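# Move the round filter cartridge from the panel into the tray

## Task

Remove the round filter cartridge from the service panel and set it down on the tray's floor, lying on its side or standing upright. At the moment of the final release the cartridge must be above the tray, and the tray must end up lying flat on the table. Missing any of these means failure. Anything held in place only by the robot at the end does not count. Finish by opening the gripper and moving the arm away.

## Robot and tools

Robot: two arms, left_arm and right_arm, each ending in a two-finger gripper. The names do not tell you which side of an image an arm appears on. Scene frame, shared by both arms: origin on the table top midway between the arms, +x pointing out over the table, +z up, left_arm on the +y side. Distances are in metres, orientations are quaternions written w first (qw, qx, qy, qz).

Gripper geometry: fingers extend along the gripper's +z axis and close along its x axis. The reported end_effector_position is the point between the pads; fingertips are 17.5 mm further along +z. A flat block projects about 9 cm toward the gripper's -y side and rotates with it, so keep it clear of the panel and tray. Printed positions may be slightly off, more so at long reach.

The row (used by every moving tool): 20 numbers, always both arms, even if one stays put. First left_arm: x, y, z, qw, qx, qy, qz, gripper position, force_limit, speed; then the same ten for right_arm. x, y, z, q are an absolute target pose for that gripper in the scene frame, not an offset. The last three per arm are each in [-1, 1]. position: +1 fully open (50 mm gap), about -0.65 pads touching, -1 means close until the object stops the fingers. force_limit: -1 about 20 N per pad, 0 about 102 N, +1 about 185 N. speed: -1 is 20 mm/s, 0 is 85, +1 is 150. To keep an arm or gripper unchanged, resend its last pose and its last three gripper numbers (a 0 is a real command). Keep orientation by resending the same quaternion rather than the drifted reported one.

execute_actions(actions): a list of actions; each action is a list of up to 15 rows, each row applied for one 1/30 s step, the last row held to fill 15 steps. Each step clips the commanded pose to within 100 mm and 16 degrees of the measured one, so big jumps need several actions. A target more than 0.6 m from the gripper along any of its axes gets the action refused for both arms; if the first action fails this or anything is malformed, nothing runs. An empty list just returns state and images. Results list step readings, with HELD marking steps that were held back.

move(target, speed, stop_force, blocking): target is one 20-number row; each gripper travels in a straight line to its absolute pose, all paths finishing together in 0.5 to 10 s. speed is m/s, 0.002 to 0.5 (default 0.25), turning capped at twice that in rad/s. Paths ignore obstacles and the other arm. stop_force (9 to 40 N, one value for both, not before 0.2 s into the scene) ends an arm's path when its wrist sensor feels that much extra push against the motion; use it only slowly and without rotating the gripper, and leave it out when lifting off something the gripper presses on. blocking=false returns after 0.5 s (not allowed with stop_force); then use wait or stop before sending more motion. The result adds a move: line with the ending (done, off_target, moving, held, fault, contact) and active limits (paced = pose clipped, held = checks blocked steps), plus each gripper's distance from its target.

wait(seconds): 0 to 10 s, arms hold their last command; returns early if a running move ends. stop: brakes a running move (fingers keep going). zoom_image(camera, region): enlarges [x0, y0, x1, y1] pixels, at most 504 by 504, from cam_head_left, cam_head_right, cam_left_wrist or cam_right_wrist (each 896x504). show_instructions: shows the reference images. finished_scene(scene): ends the scene with that number, irreversibly; the result says if the task succeeded and gives the next task.

Result lines: per-arm pose and velocities; Hand target lines (where the controller is now driving each gripper); pose unreachable (clearance check altered a command); Wrist force and Wrist torque in each end effector's own axes (offset up to ~4 N, noise ~2.4 N, saturates ~50 N; pressing on a surface reads as force pointing back into the arm; no reading is fine); object_status: 0 moving, 1 blocked while opening, 2 blocked while closing (a grip), 3 reached position or pads met (usually empty). After a grip command, confirm status 2. position_measured in counts: opening in mm is roughly (250 - counts) times 0.202. Changing a gripper number by at least 0.01 is needed for a new force_limit or speed to apply; to grip more gently, open first.

Order of work: look at the images, approach the cartridge with an open gripper, close with -1 and check status 2, pull it straight out of the panel, lift, carry over the tray, lower until it sits on the tray floor, open, then retreat upward.

Avoid: dropping the cartridge, tipping or moving the tray, knocking anything off the table, hard pushes or commanding poses far past a contact (arms are stiff and may fault), the arms touching each other. Faults: 150 N outside force or a joint torque at its limit (wrist joints 26.3 N m, others 141 N m, held weight included) stops that arm for 10 s. Long heavy holds heat motors; a MOTOR HOT warning appears from 70 °C and at 85 °C the arm is braked. Commands lag about 0.17 s and the simulation runs while you think, so leave the robot in a safe held state. Loose objects may occasionally be nudged by outside pushes.

Each tool is called after "Call:" as name(argument=value, ...), one argument or row to a line, values as JSON.

## Session

Call:
execute_actions(
  actions=[],
)

Call:
show_instructions(
)

Scene clock: 0.00 s.
left_arm: end_effector_position=(+0.5848, +0.7068, +0.3076) position_measured=3 object_status=3 end_effector_quat_wxyz=(-0.174, -0.373, +0.908, -0.071) end_effector_velocity=(-0.000, +0.000, +0.001) end_effector_angular_velocity=(-0.001, -0.002, -0.001) | right_arm: end_effector_position=(+0.4435, -0.3467, +0.1870) position_measured=3 object_status=3 end_effector_quat_wxyz=(-0.000, +0.651, +0.759, +0.000) end_effector_velocity=(-0.000, +0.000, +0.000) end_effector_angular_velocity=(+0.001, -0.001, +0.001)
Joint positions: left_arm=[ 0.454 -0.935  0.703 -0.995 -1.735 -2.001] | right_arm=[ 3.457 -1.418 -2.042 -1.252  1.572  0.316]
Joint velocities: left_arm=[ 0.001 -0.001 -0.    -0.    -0.001  0.002] | right_arm=[ 0.001  0.001  0.     0.     0.001 -0.001]
Motor temperatures (°C, as the motors report them): left_arm=[27 26 26 28 33 31] | right_arm=[22 25 25 26 29 36]
Wrist force (N, on the end effector, along its own x y z axes, offset not removed): no reading
Wrist torque (N m, same axes, about the end effector's origin, offset not removed): no reading
Hand target (left_arm): +0.585, +0.707, +0.308; -0.174, -0.373, +0.908, -0.071
Hand target (right_arm): +0.444, -0.347, +0.187; -0.000, +0.651, +0.759, +0.000

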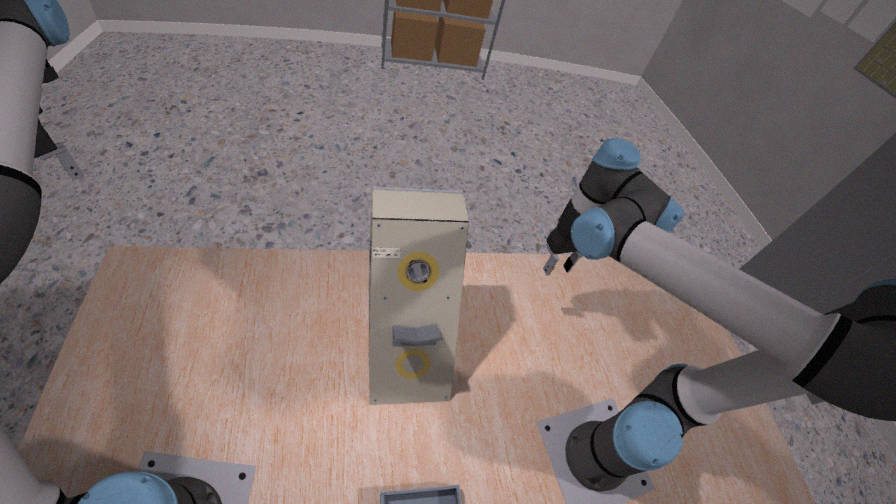

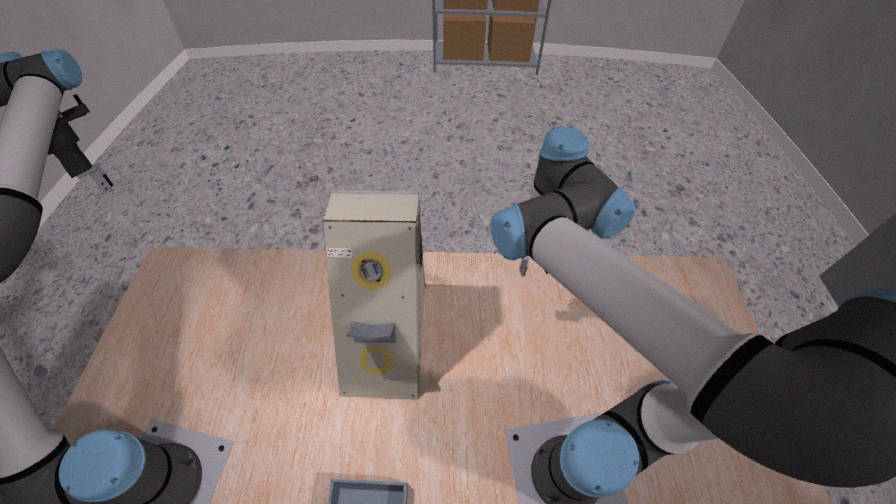

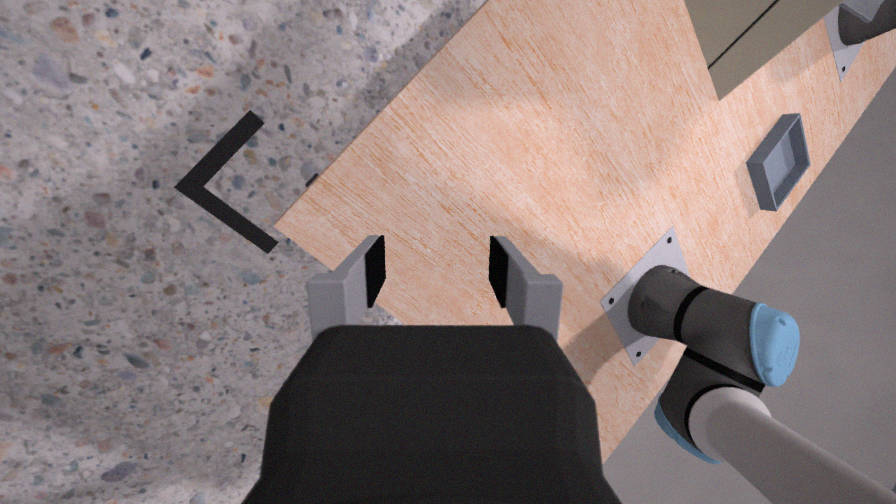

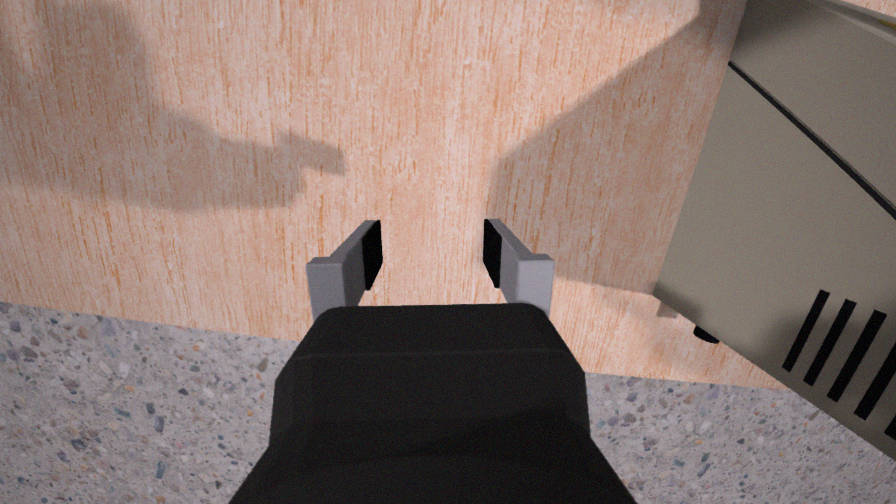

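Reference images for this scene: manual page 1, manual page 2, manual page 3, manual page 4, manual page 5, manual page 6, manual page 7.

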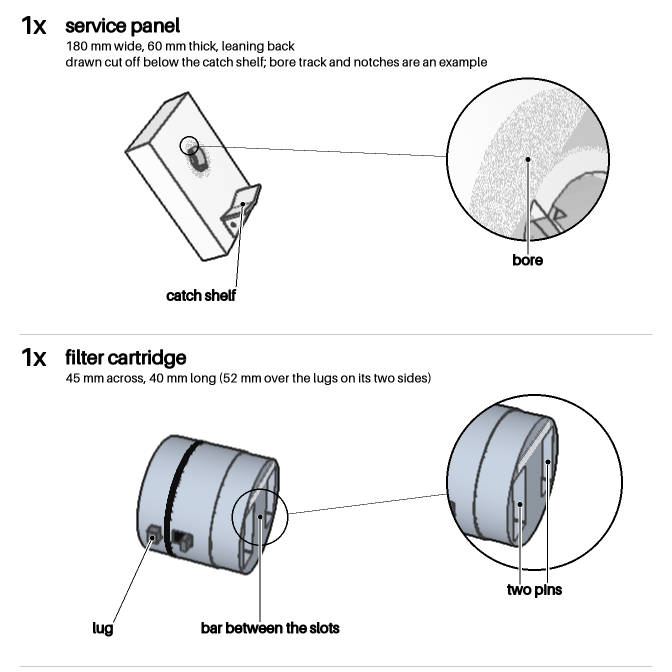

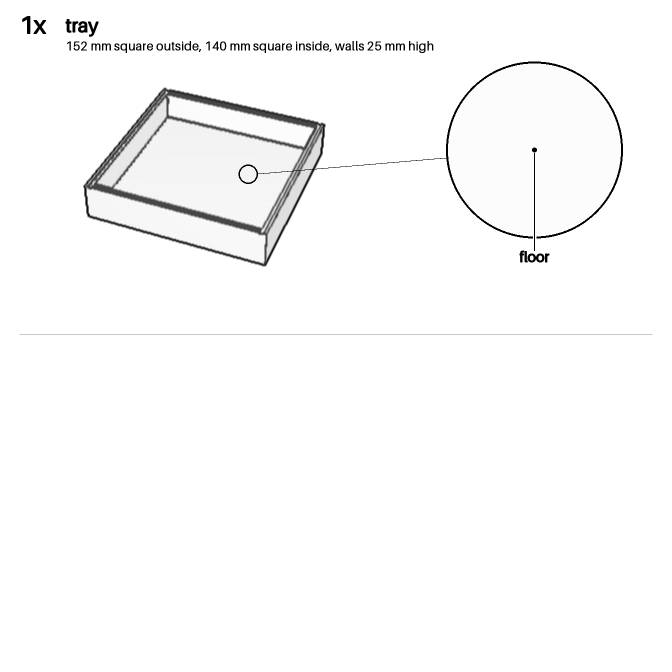

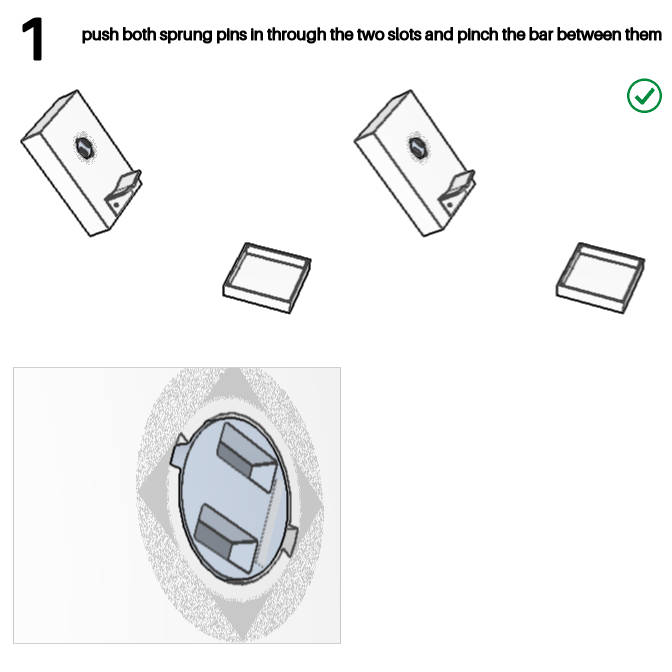

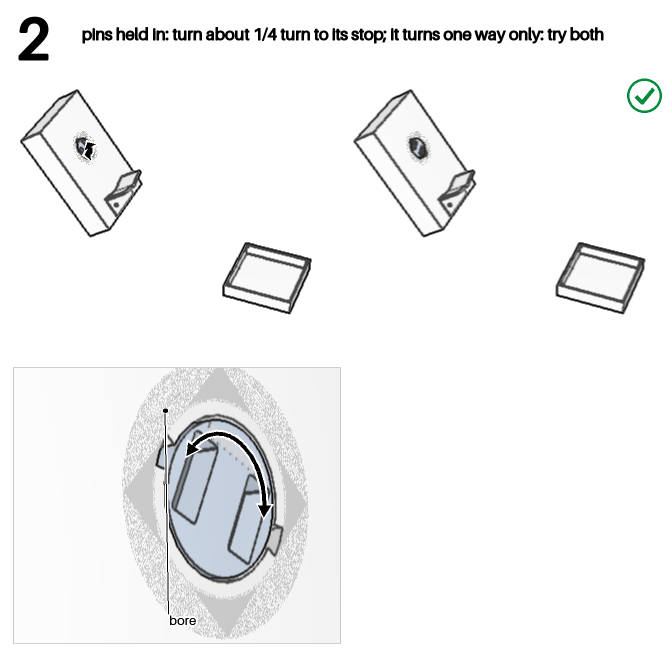

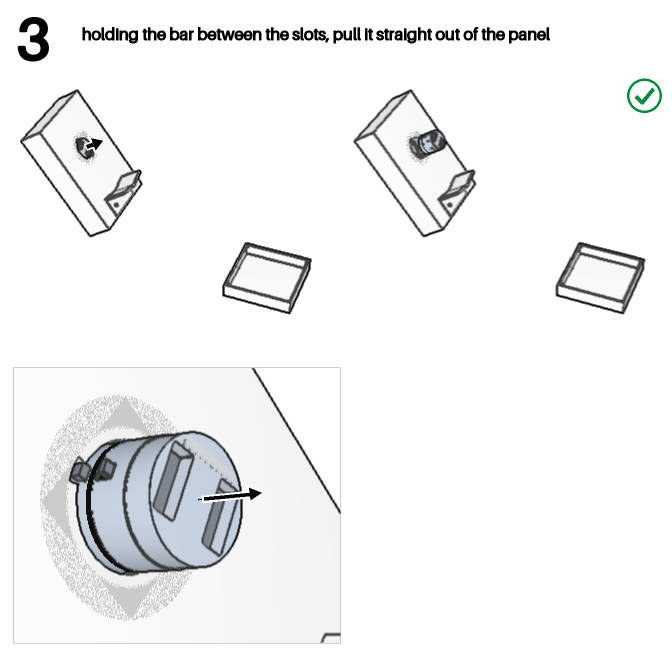

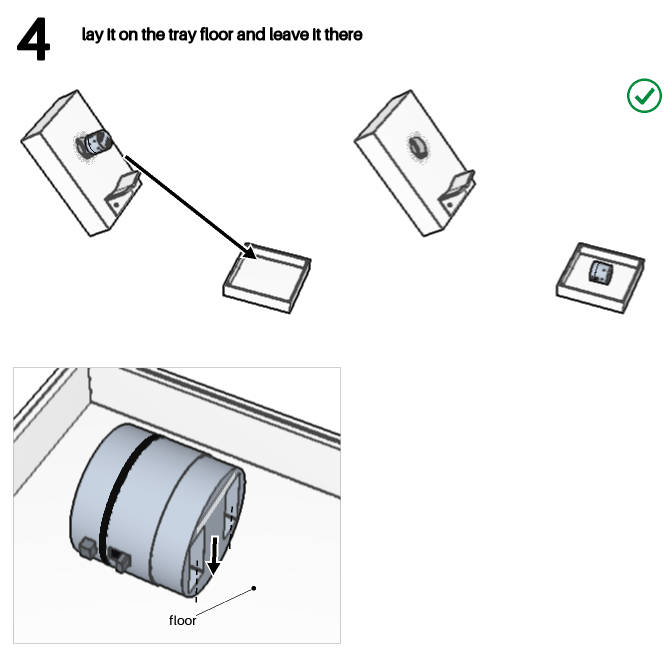

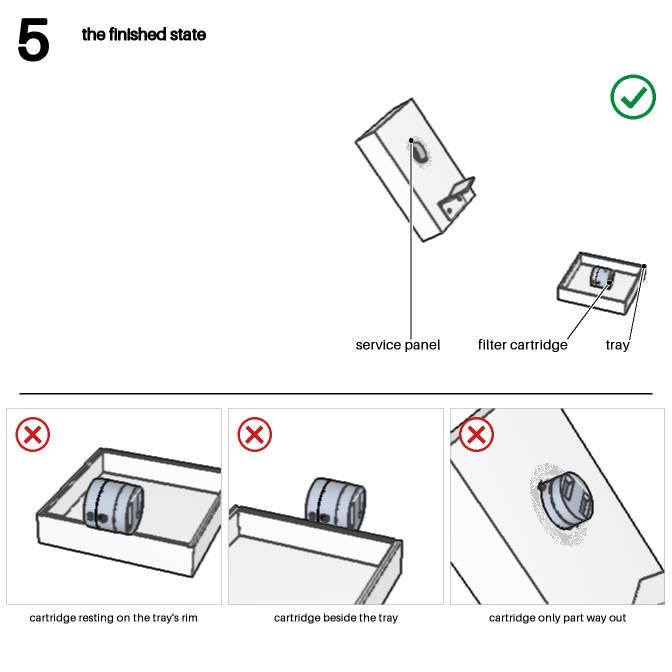

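Call:
move(
  target=[0.3,0.25,0.4,0,-0.7071,0.7071,0,1,0,0,0.4435,-0.3467,0.187,0,0.651,0.759,0,1,0,0],
  speed=0.3,
)

Call:
move(
  target=[0.248,-0.03,0.311,0.3264,-0.6273,0.6273,-0.3264,1,0,0,0.4435,-0.3467,0.187,0,0.651,0.759,0,1,0,0],
  speed=0.3,
)

Scene clock: 3.00 s.
left_arm: end_effector_position=(+0.2997, +0.2506, +0.3995) position_measured=3 object_status=3 end_effector_quat_wxyz=(+0.003, +0.707, -0.708, +0.000) end_effector_velocity=(-0.001, -0.003, -0.000) end_effector_angular_velocity=(+0.011, -0.005, +0.010) | right_arm: end_effector_position=(+0.4435, -0.3467, +0.1870) position_measured=3 object_status=3 end_effector_quat_wxyz=(-0.000, +0.651, +0.759, -0.000) end_effector_velocity=(+0.000, -0.000, -0.000) end_effector_angular_velocity=(-0.001, +0.000, +0.000)
Joint positions: left_arm=[-0.85  -1.958  1.658 -1.272 -1.576 -4.122] | right_arm=[ 3.458 -1.418 -2.043 -1.252  1.571  0.317]
Joint velocities: left_arm=[-0.017  0.004 -0.003  0.006  0.01  -0.027] | right_arm=[ 0.    -0.001  0.    -0.    -0.001 -0.   ]
Motor temperatures (°C, as the motors report them): left_arm=[27 26 26 28 33 31] | right_arm=[22 25 25 26 29 36]
Wrist force (N, on the end effector, along its own x y z axes, offset not removed): left_arm=[-2.8 -0.6 2.2] | right_arm=[0.3 -0.3 0.8]
Wrist torque (N m, same axes, about the end effector's origin, offset not removed): left_arm=[-0.16 0.32 0.06] | right_arm=[0.04 -0.14 0.02]
Hand target (left_arm): +0.300, +0.250, +0.399; +0.002, +0.707, -0.707, +0.000
Hand target (right_arm): +0.443, -0.347, +0.187; -0.000, +0.651, +0.759, -0.000
Off the commanded pose (left_arm): 0.001 m, 0 deg.
Off the commanded pose (right_arm): 0.000 m, 0 deg.
move: done

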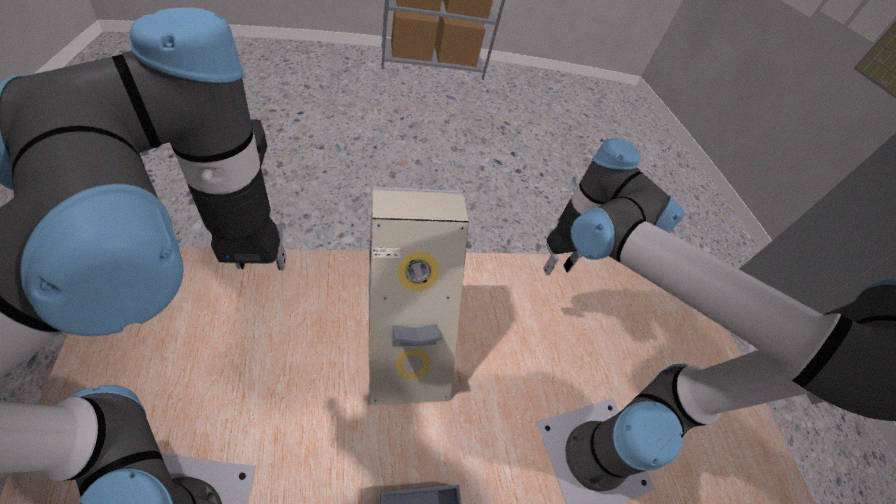

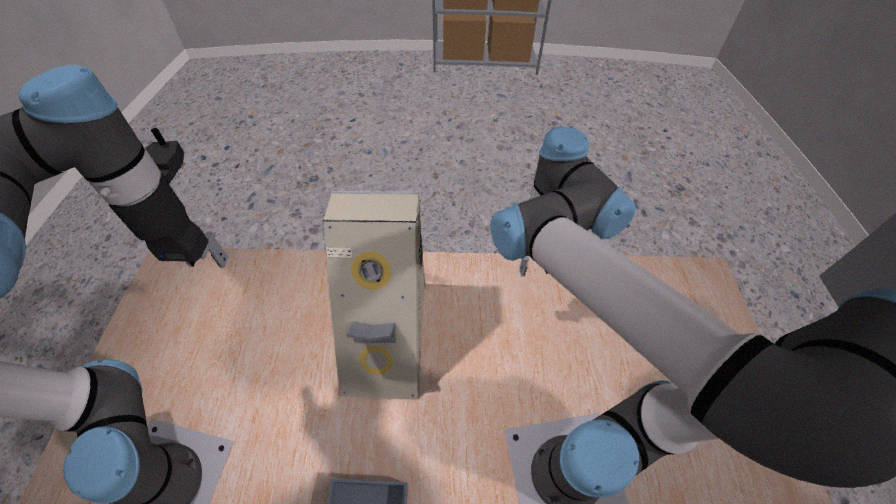

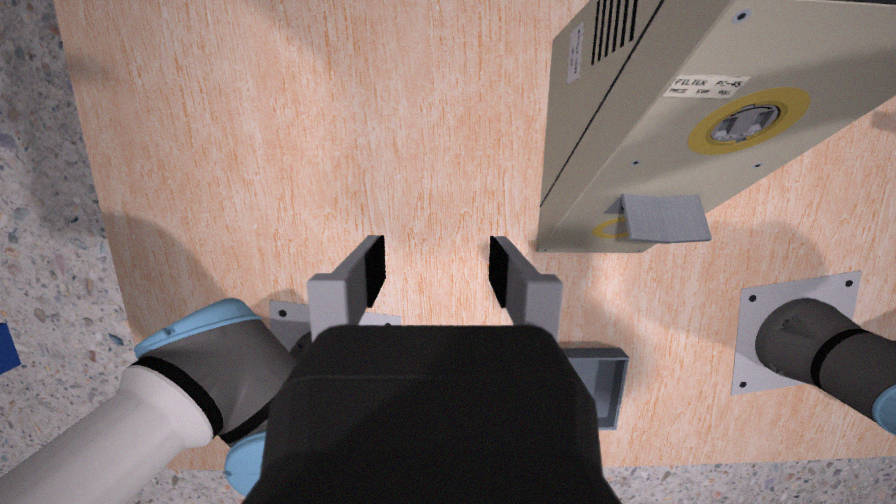

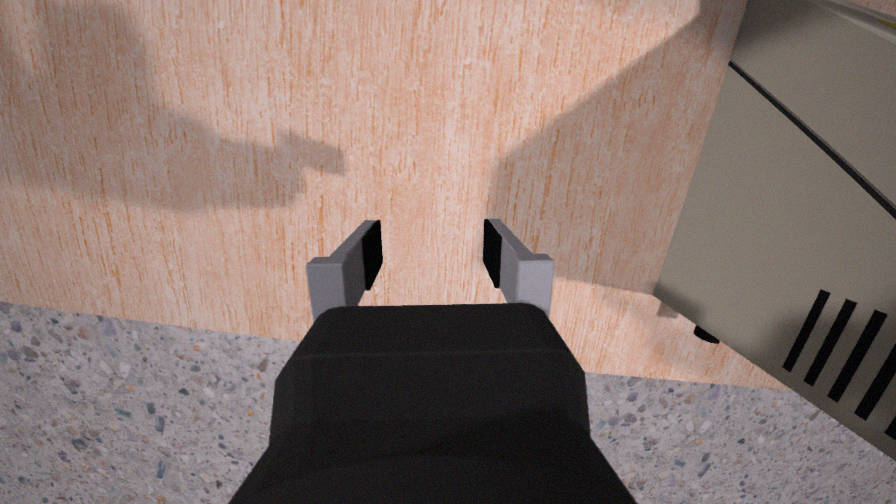

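Scene clock: 5.30 s.
left_arm: end_effector_position=(+0.2481, -0.0298, +0.3109) position_measured=3 object_status=3 end_effector_quat_wxyz=(-0.326, +0.628, -0.628, +0.325) end_effector_velocity=(+0.000, -0.002, -0.000) end_effector_angular_velocity=(+0.001, -0.007, +0.002) | right_arm: end_effector_position=(+0.4435, -0.3467, +0.1870) position_measured=3 object_status=3 end_effector_quat_wxyz=(+0.000, +0.651, +0.759, -0.000) end_effector_velocity=(-0.000, -0.000, -0.000) end_effector_angular_velocity=(-0.001, +0.001, +0.001)
Joint positions: left_arm=[-1.683 -1.622  1.898 -1.515 -0.656 -5.121] | right_arm=[ 3.458 -1.418 -2.043 -1.252  1.571  0.317]
Joint velocities: left_arm=[ 0.     0.008 -0.005  0.004  0.006 -0.007] | right_arm=[ 0.    -0.001 -0.    -0.    -0.    -0.001]
Motor temperatures (°C, as the motors report them): left_arm=[27 26 26 28 33 31] | right_arm=[22 25 25 26 29 36]
Wrist force (N, on the end effector, along its own x y z axes, offset not removed): left_arm=[0.3 -3.4 -0.7] | right_arm=[0.2 -1.4 1.1]
Wrist torque (N m, same axes, about the end effector's origin, offset not removed): left_arm=[-0.69 -0.21 0.10] | right_arm=[-0.17 -0.05 -0.01]
Hand target (left_arm): +0.248, -0.030, +0.311; -0.326, +0.628, -0.628, +0.325
Hand target (right_arm): +0.443, -0.347, +0.187; +0.000, +0.651, +0.759, +0.000
Off the commanded pose (left_arm): 0.000 m, 0 deg.
Off the commanded pose (right_arm): 0.000 m, 0 deg.
move: done

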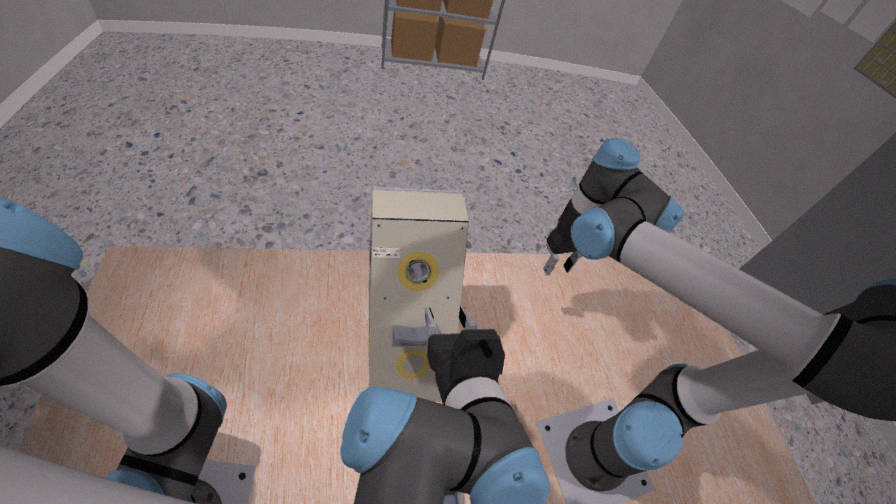

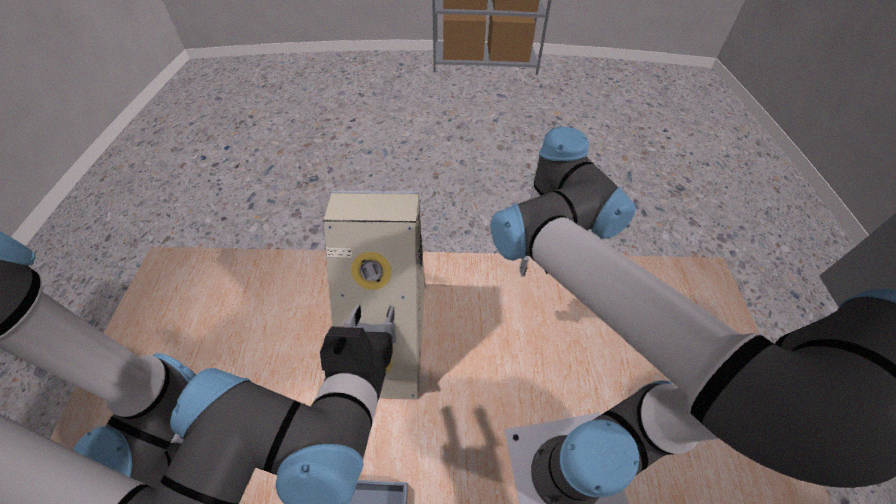

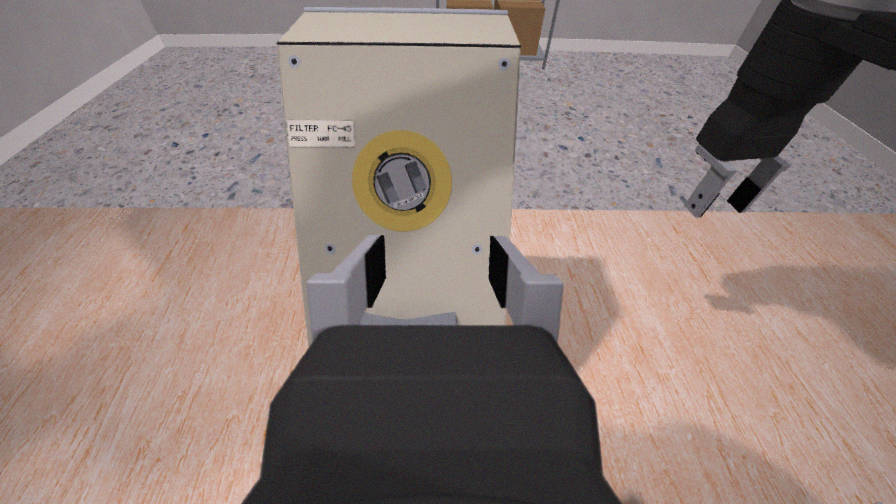

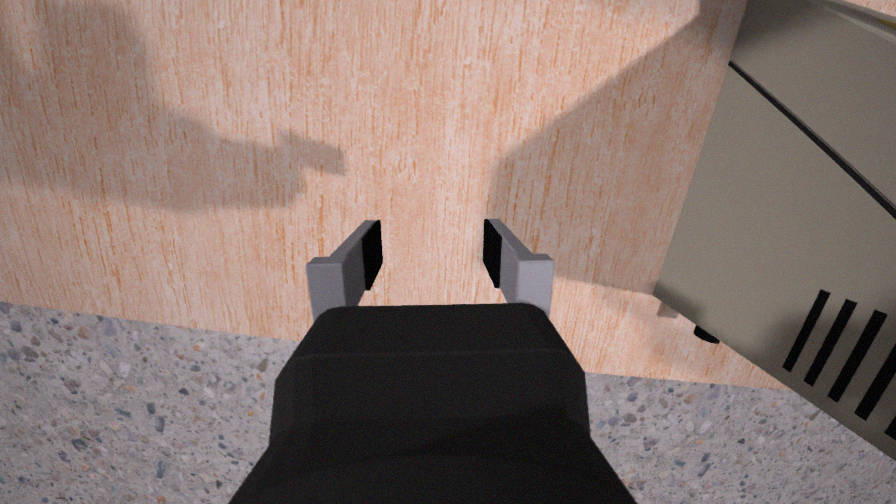

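Call:
move(
  target=[0.3289,0,0.2889,0.2648,-0.7267,0.5089,-0.3781,-0.05,0,1,0.4435,-0.3467,0.187,0,0.651,0.759,0,1,0,0],
  speed=0.15,
)

Call:
zoom_image(
  camera="cam_left_wrist",
  region=[340, 140, 540, 300],
)

Scene clock: 7.37 s.
left_arm: end_effector_position=(+0.3286, -0.0002, +0.2891) position_measured=160 object_status=3 end_effector_quat_wxyz=(-0.265, +0.726, -0.509, +0.378) end_effector_velocity=(+0.003, +0.001, -0.001) end_effector_angular_velocity=(-0.010, +0.001, +0.006) | right_arm: end_effector_position=(+0.4435, -0.3467, +0.1870) position_measured=3 object_status=3 end_effector_quat_wxyz=(+0.000, +0.651, +0.759, -0.000) end_effector_velocity=(+0.000, -0.000, +0.001) end_effector_angular_velocity=(-0.000, -0.002, +0.001)
Joint positions: left_arm=[-1.511 -1.623  2.017 -1.862 -0.615 -5.186] | right_arm=[ 3.458 -1.418 -2.043 -1.252  1.571  0.317]
Joint velocities: left_arm=[ 0.008  0.     0.005 -0.019  0.     0.004] | right_arm=[ 0.     0.001  0.     0.    -0.001 -0.001]
Motor temperatures (°C, as the motors report them): left_arm=[27 26 26 28 33 31] | right_arm=[22 25 25 26 29 36]
Wrist force (N, on the end effector, along its own x y z axes, offset not removed): left_arm=[-0.2 -1.3 1.2] | right_arm=[-0.2 -0.6 1.5]
Wrist torque (N m, same axes, about the end effector's origin, offset not removed): left_arm=[-0.40 0.06 0.09] | right_arm=[-0.17 -0.01 0.02]
Hand target (left_arm): +0.329, -0.000, +0.289; -0.265, +0.727, -0.509, +0.378
Hand target (right_arm): +0.443, -0.347, +0.187; +0.000, +0.651, +0.759, +0.000
Off the commanded pose (left_arm): 0.000 m, 0 deg.
Off the commanded pose (right_arm): 0.000 m, 0 deg.
move: done

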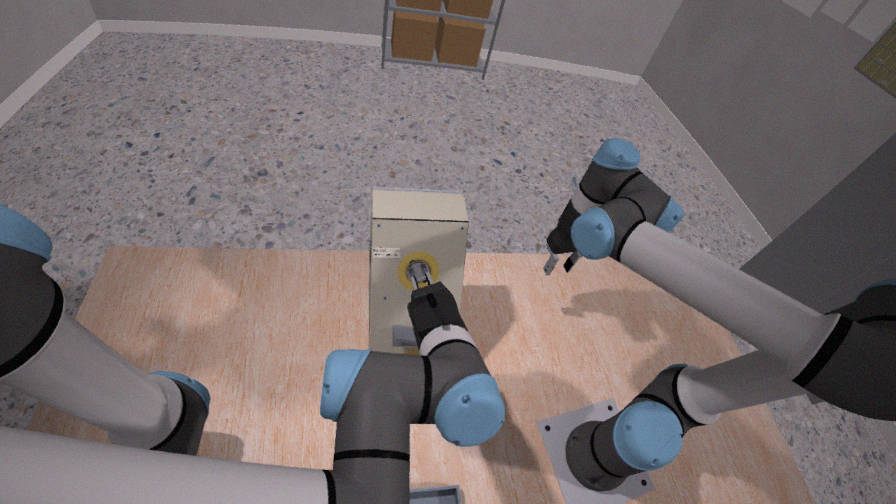

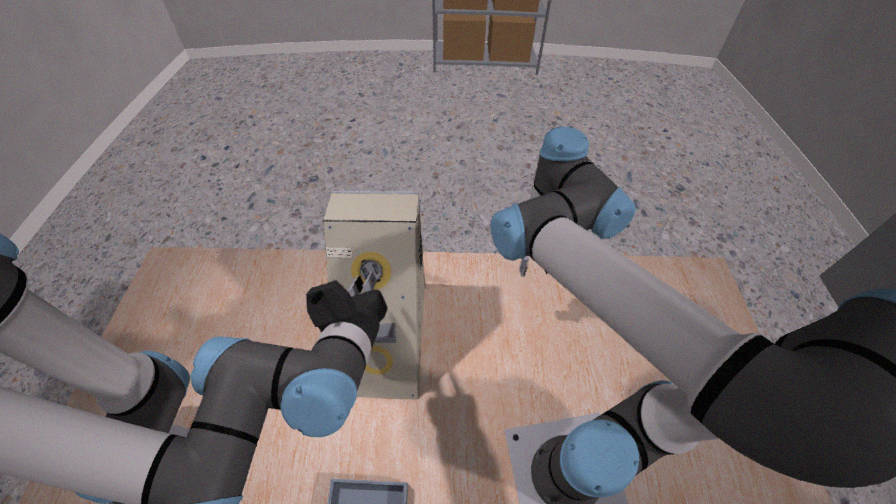

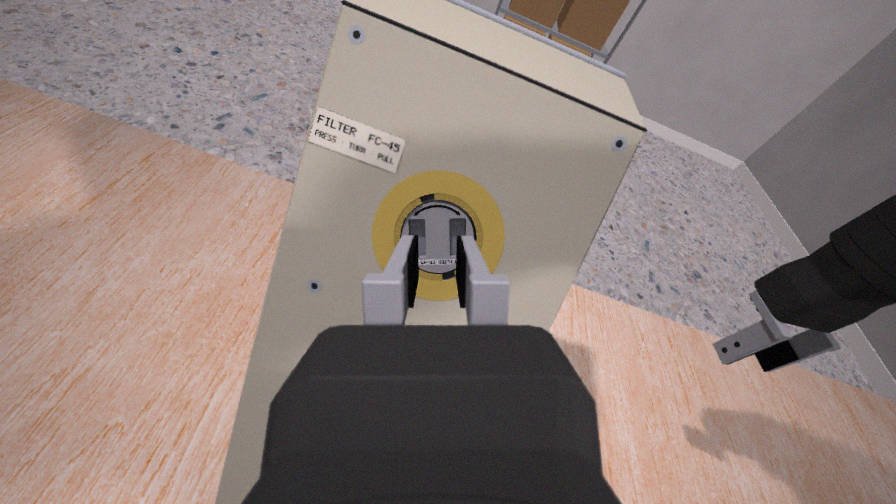

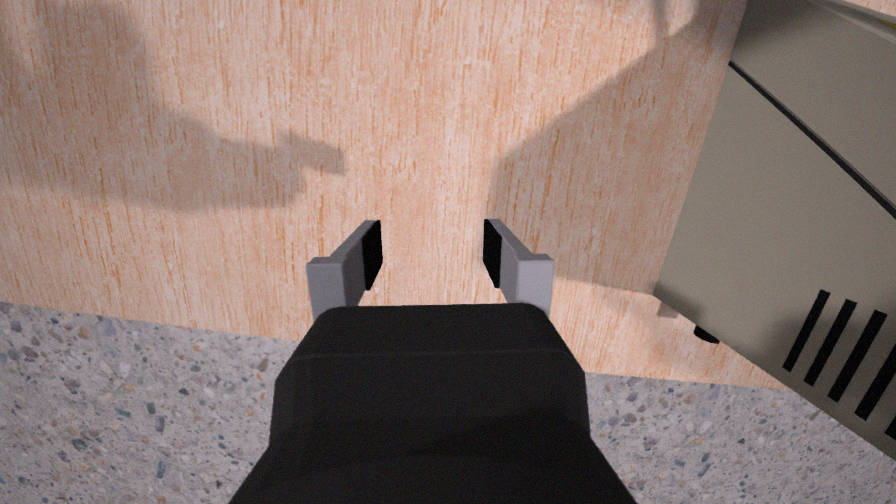

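Region (340, 140, 540, 300) of cam_left_wrist's 896x504 image, scaled by 2.520, with more detail than that image has; it fills the top 403 rows of this view, and the rest is white.

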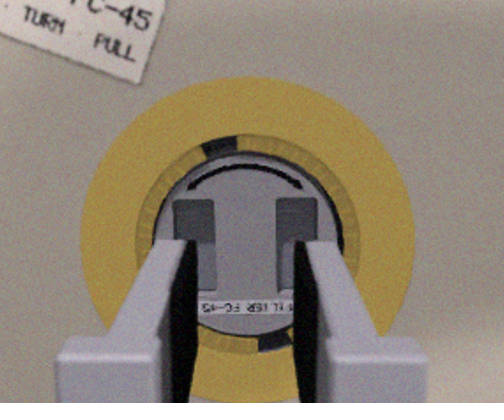

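Call:
move(
  target=[0.3567,0,0.2694,0.2581,-0.7354,0.4961,-0.3827,-0.05,0,1,0.4435,-0.3467,0.187,0,0.651,0.759,0,1,0,0],
  speed=0.05,
)

Call:
zoom_image(
  camera="cam_left_wrist",
  region=[370, 190, 510, 310],
)

Scene clock: 8.83 s.
left_arm: end_effector_position=(+0.3564, -0.0001, +0.2697) position_measured=160 object_status=3 end_effector_quat_wxyz=(-0.258, +0.735, -0.496, +0.383) end_effector_velocity=(+0.002, -0.000, -0.002) end_effector_angular_velocity=(-0.003, +0.000, -0.000) | right_arm: end_effector_position=(+0.4435, -0.3467, +0.1870) position_measured=3 object_status=3 end_effector_quat_wxyz=(-0.000, +0.651, +0.759, -0.000) end_effector_velocity=(+0.000, -0.000, -0.000) end_effector_angular_velocity=(-0.002, +0.001, -0.000)
Joint positions: left_arm=[-1.447 -1.575  2.049 -2.032 -0.611 -5.112] | right_arm=[ 3.458 -1.418 -2.043 -1.252  1.571  0.317]
Joint velocities: left_arm=[ 0.005  0.005  0.003 -0.018  0.     0.01 ] | right_arm=[-0.    -0.001  0.    -0.    -0.001  0.   ]
Motor temperatures (°C, as the motors report them): left_arm=[27 26 26 28 33 31] | right_arm=[22 25 25 26 29 36]
Wrist force (N, on the end effector, along its own x y z axes, offset not removed): left_arm=[-1.4 -0.6 1.2] | right_arm=[-1.3 1.0 2.0]
Wrist torque (N m, same axes, about the end effector's origin, offset not removed): left_arm=[-0.30 0.11 0.13] | right_arm=[0.24 0.05 0.00]
Hand target (left_arm): +0.357, -0.000, +0.269; -0.258, +0.735, -0.496, +0.383
Hand target (right_arm): +0.443, -0.347, +0.187; +0.000, +0.651, +0.759, +0.000
Off the commanded pose (left_arm): 0.000 m, 0 deg.
Off the commanded pose (right_arm): 0.000 m, 0 deg.
move: done

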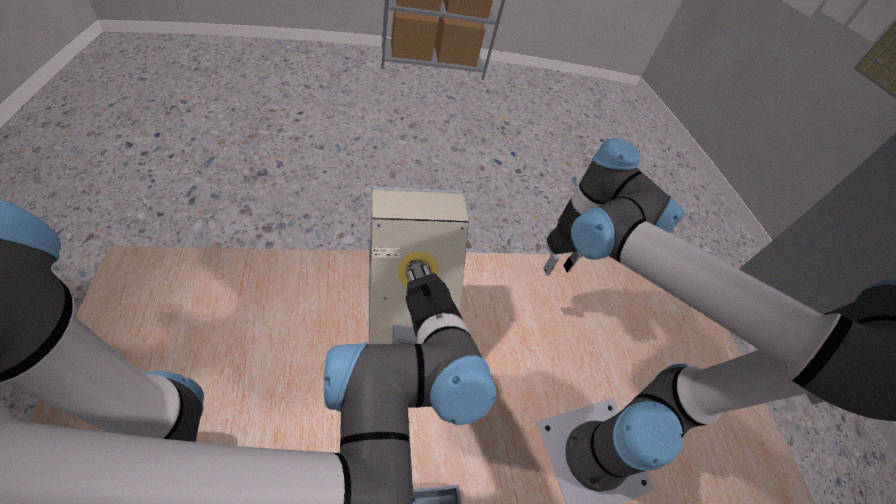

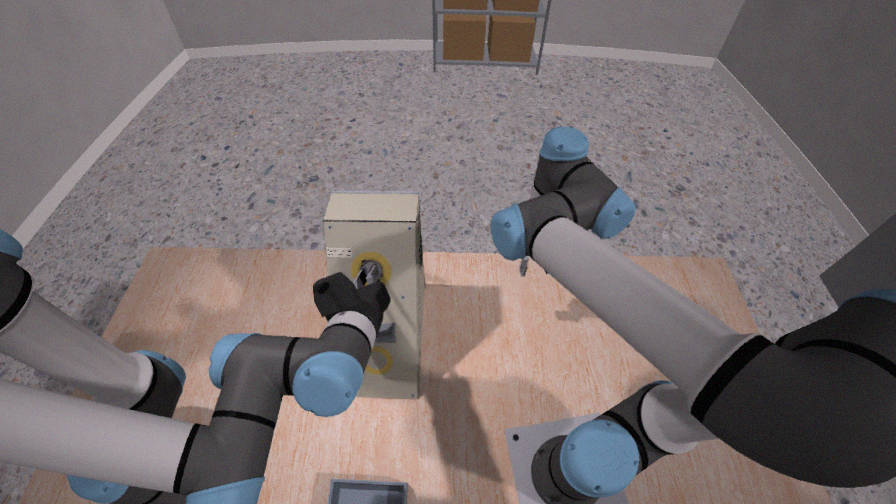

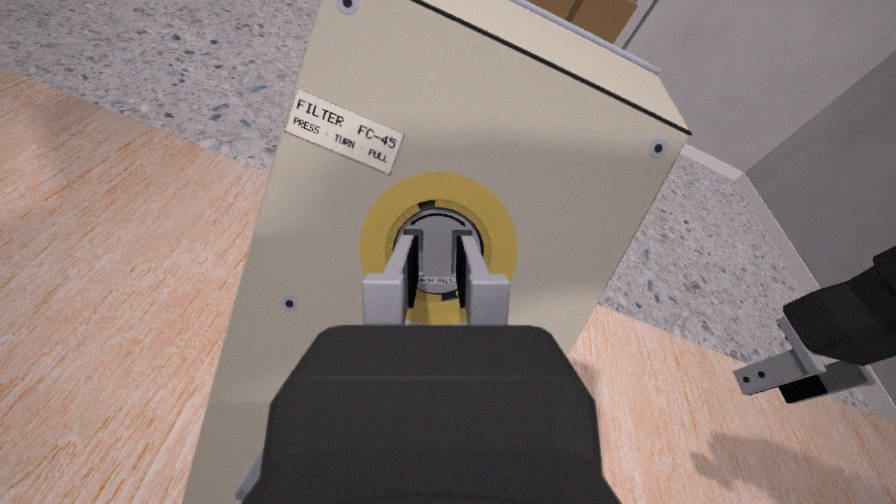

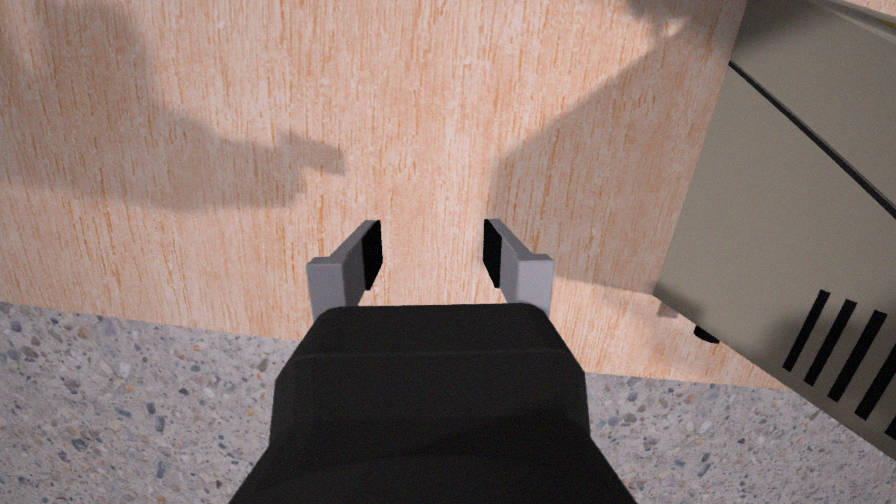

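Region (370, 190, 510, 310) of cam_left_wrist's 896x504 image, scaled by 3.600, with more detail than that image has; it fills the top 432 rows of this view, and the rest is white.

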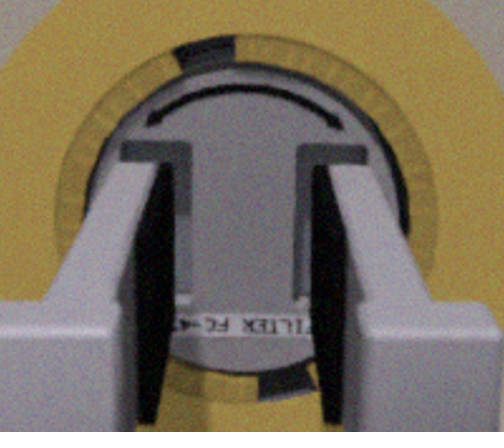

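Call:
move(
  target=[0.3772,0,0.255,0.2581,-0.7354,0.4961,-0.3827,-0.05,0,1,0.4435,-0.3467,0.187,0,0.651,0.759,0,1,0,0],
  speed=0.004,
  stop_force=15,
)

Scene clock: 14.13 s.
left_arm: end_effector_position=(+0.3722, -0.0001, +0.2585) position_measured=160 object_status=3 end_effector_quat_wxyz=(-0.258, +0.735, -0.496, +0.383) end_effector_velocity=(-0.001, +0.000, -0.001) end_effector_angular_velocity=(+0.003, +0.000, +0.003) | right_arm: end_effector_position=(+0.4435, -0.3467, +0.1870) position_measured=3 object_status=3 end_effector_quat_wxyz=(+0.000, +0.651, +0.759, +0.000) end_effector_velocity=(+0.000, +0.000, -0.000) end_effector_angular_velocity=(-0.000, +0.000, -0.001)
Joint positions: left_arm=[-1.412 -1.543  2.063 -2.129 -0.612 -5.05 ] | right_arm=[ 3.458 -1.418 -2.043 -1.252  1.571  0.317]
Joint velocities: left_arm=[-0.001  0.001 -0.     0.007 -0.    -0.008] | right_arm=[-0.    -0.001  0.001  0.    -0.     0.001]
Motor temperatures (°C, as the motors report them): left_arm=[27 26 26 28 33 31] | right_arm=[22 25 25 26 29 36]
Wrist force (N, on the end effector, along its own x y z axes, offset not removed): left_arm=[1.0 0.0 -46.6] | right_arm=[-0.2 -0.4 0.9]
Wrist torque (N m, same axes, about the end effector's origin, offset not removed): left_arm=[-0.09 0.85 -0.24] | right_arm=[-0.04 -0.07 -0.02]
Hand target (left_arm): +0.372, -0.000, +0.259; -0.258, +0.735, -0.496, +0.383
Hand target (right_arm): +0.443, -0.347, +0.187; +0.000, +0.651, +0.759, +0.000
Off the commanded pose (left_arm): 0.006 m, 0 deg.
Off the commanded pose (right_arm): 0.000 m, 0 deg.
move: contact (left_arm)

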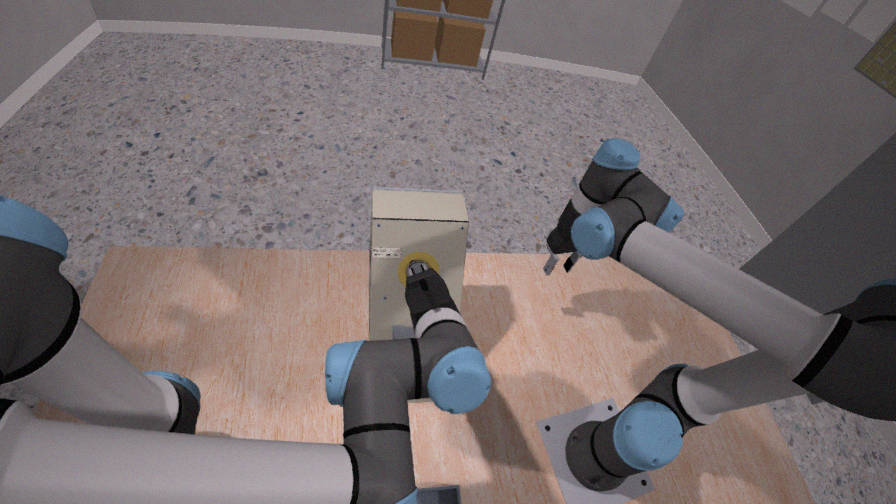

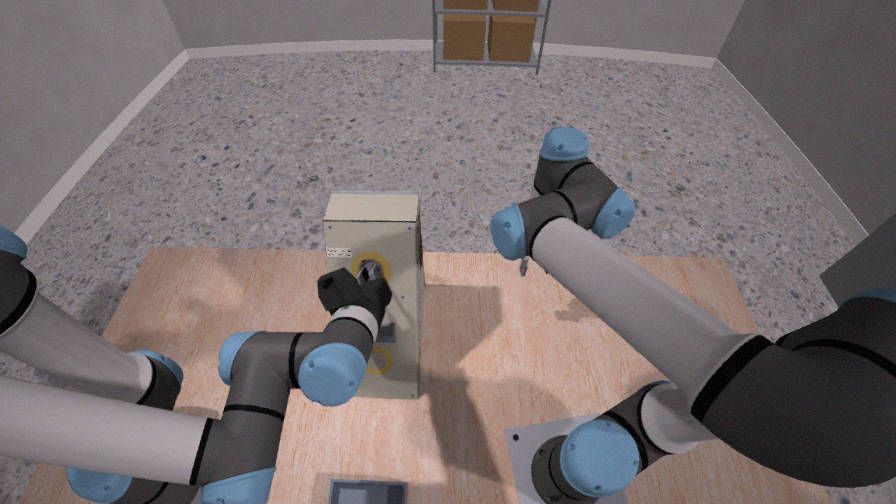

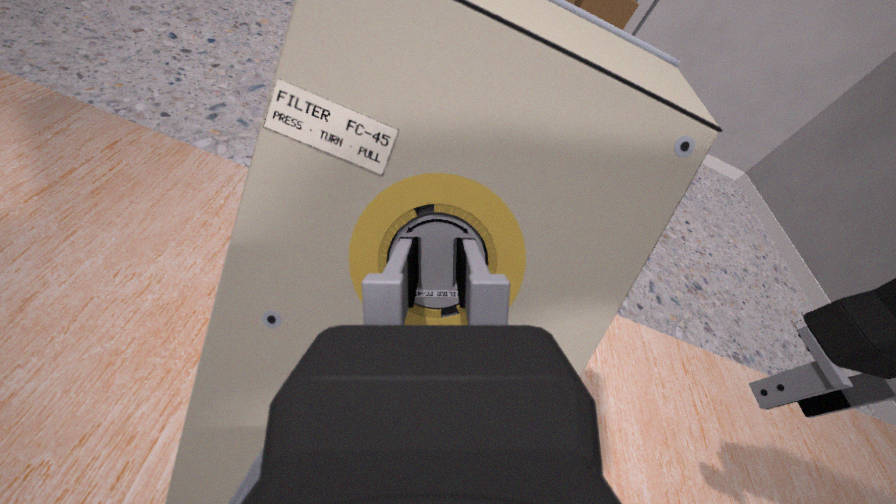

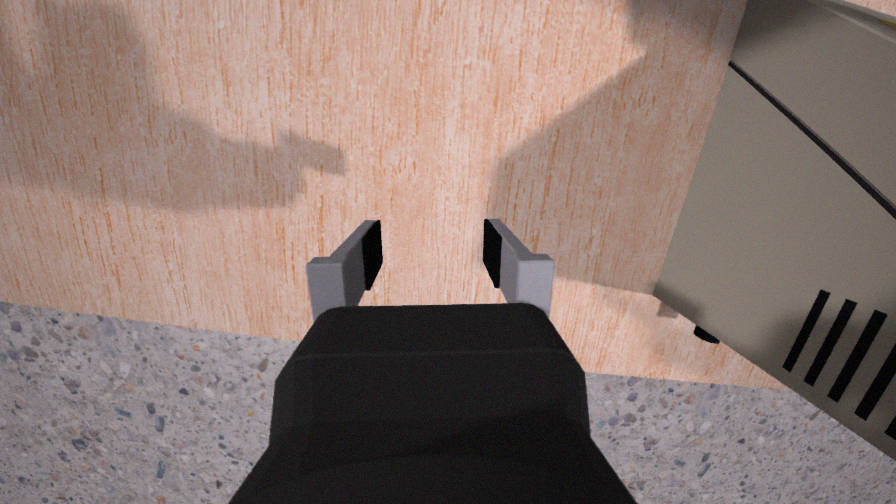

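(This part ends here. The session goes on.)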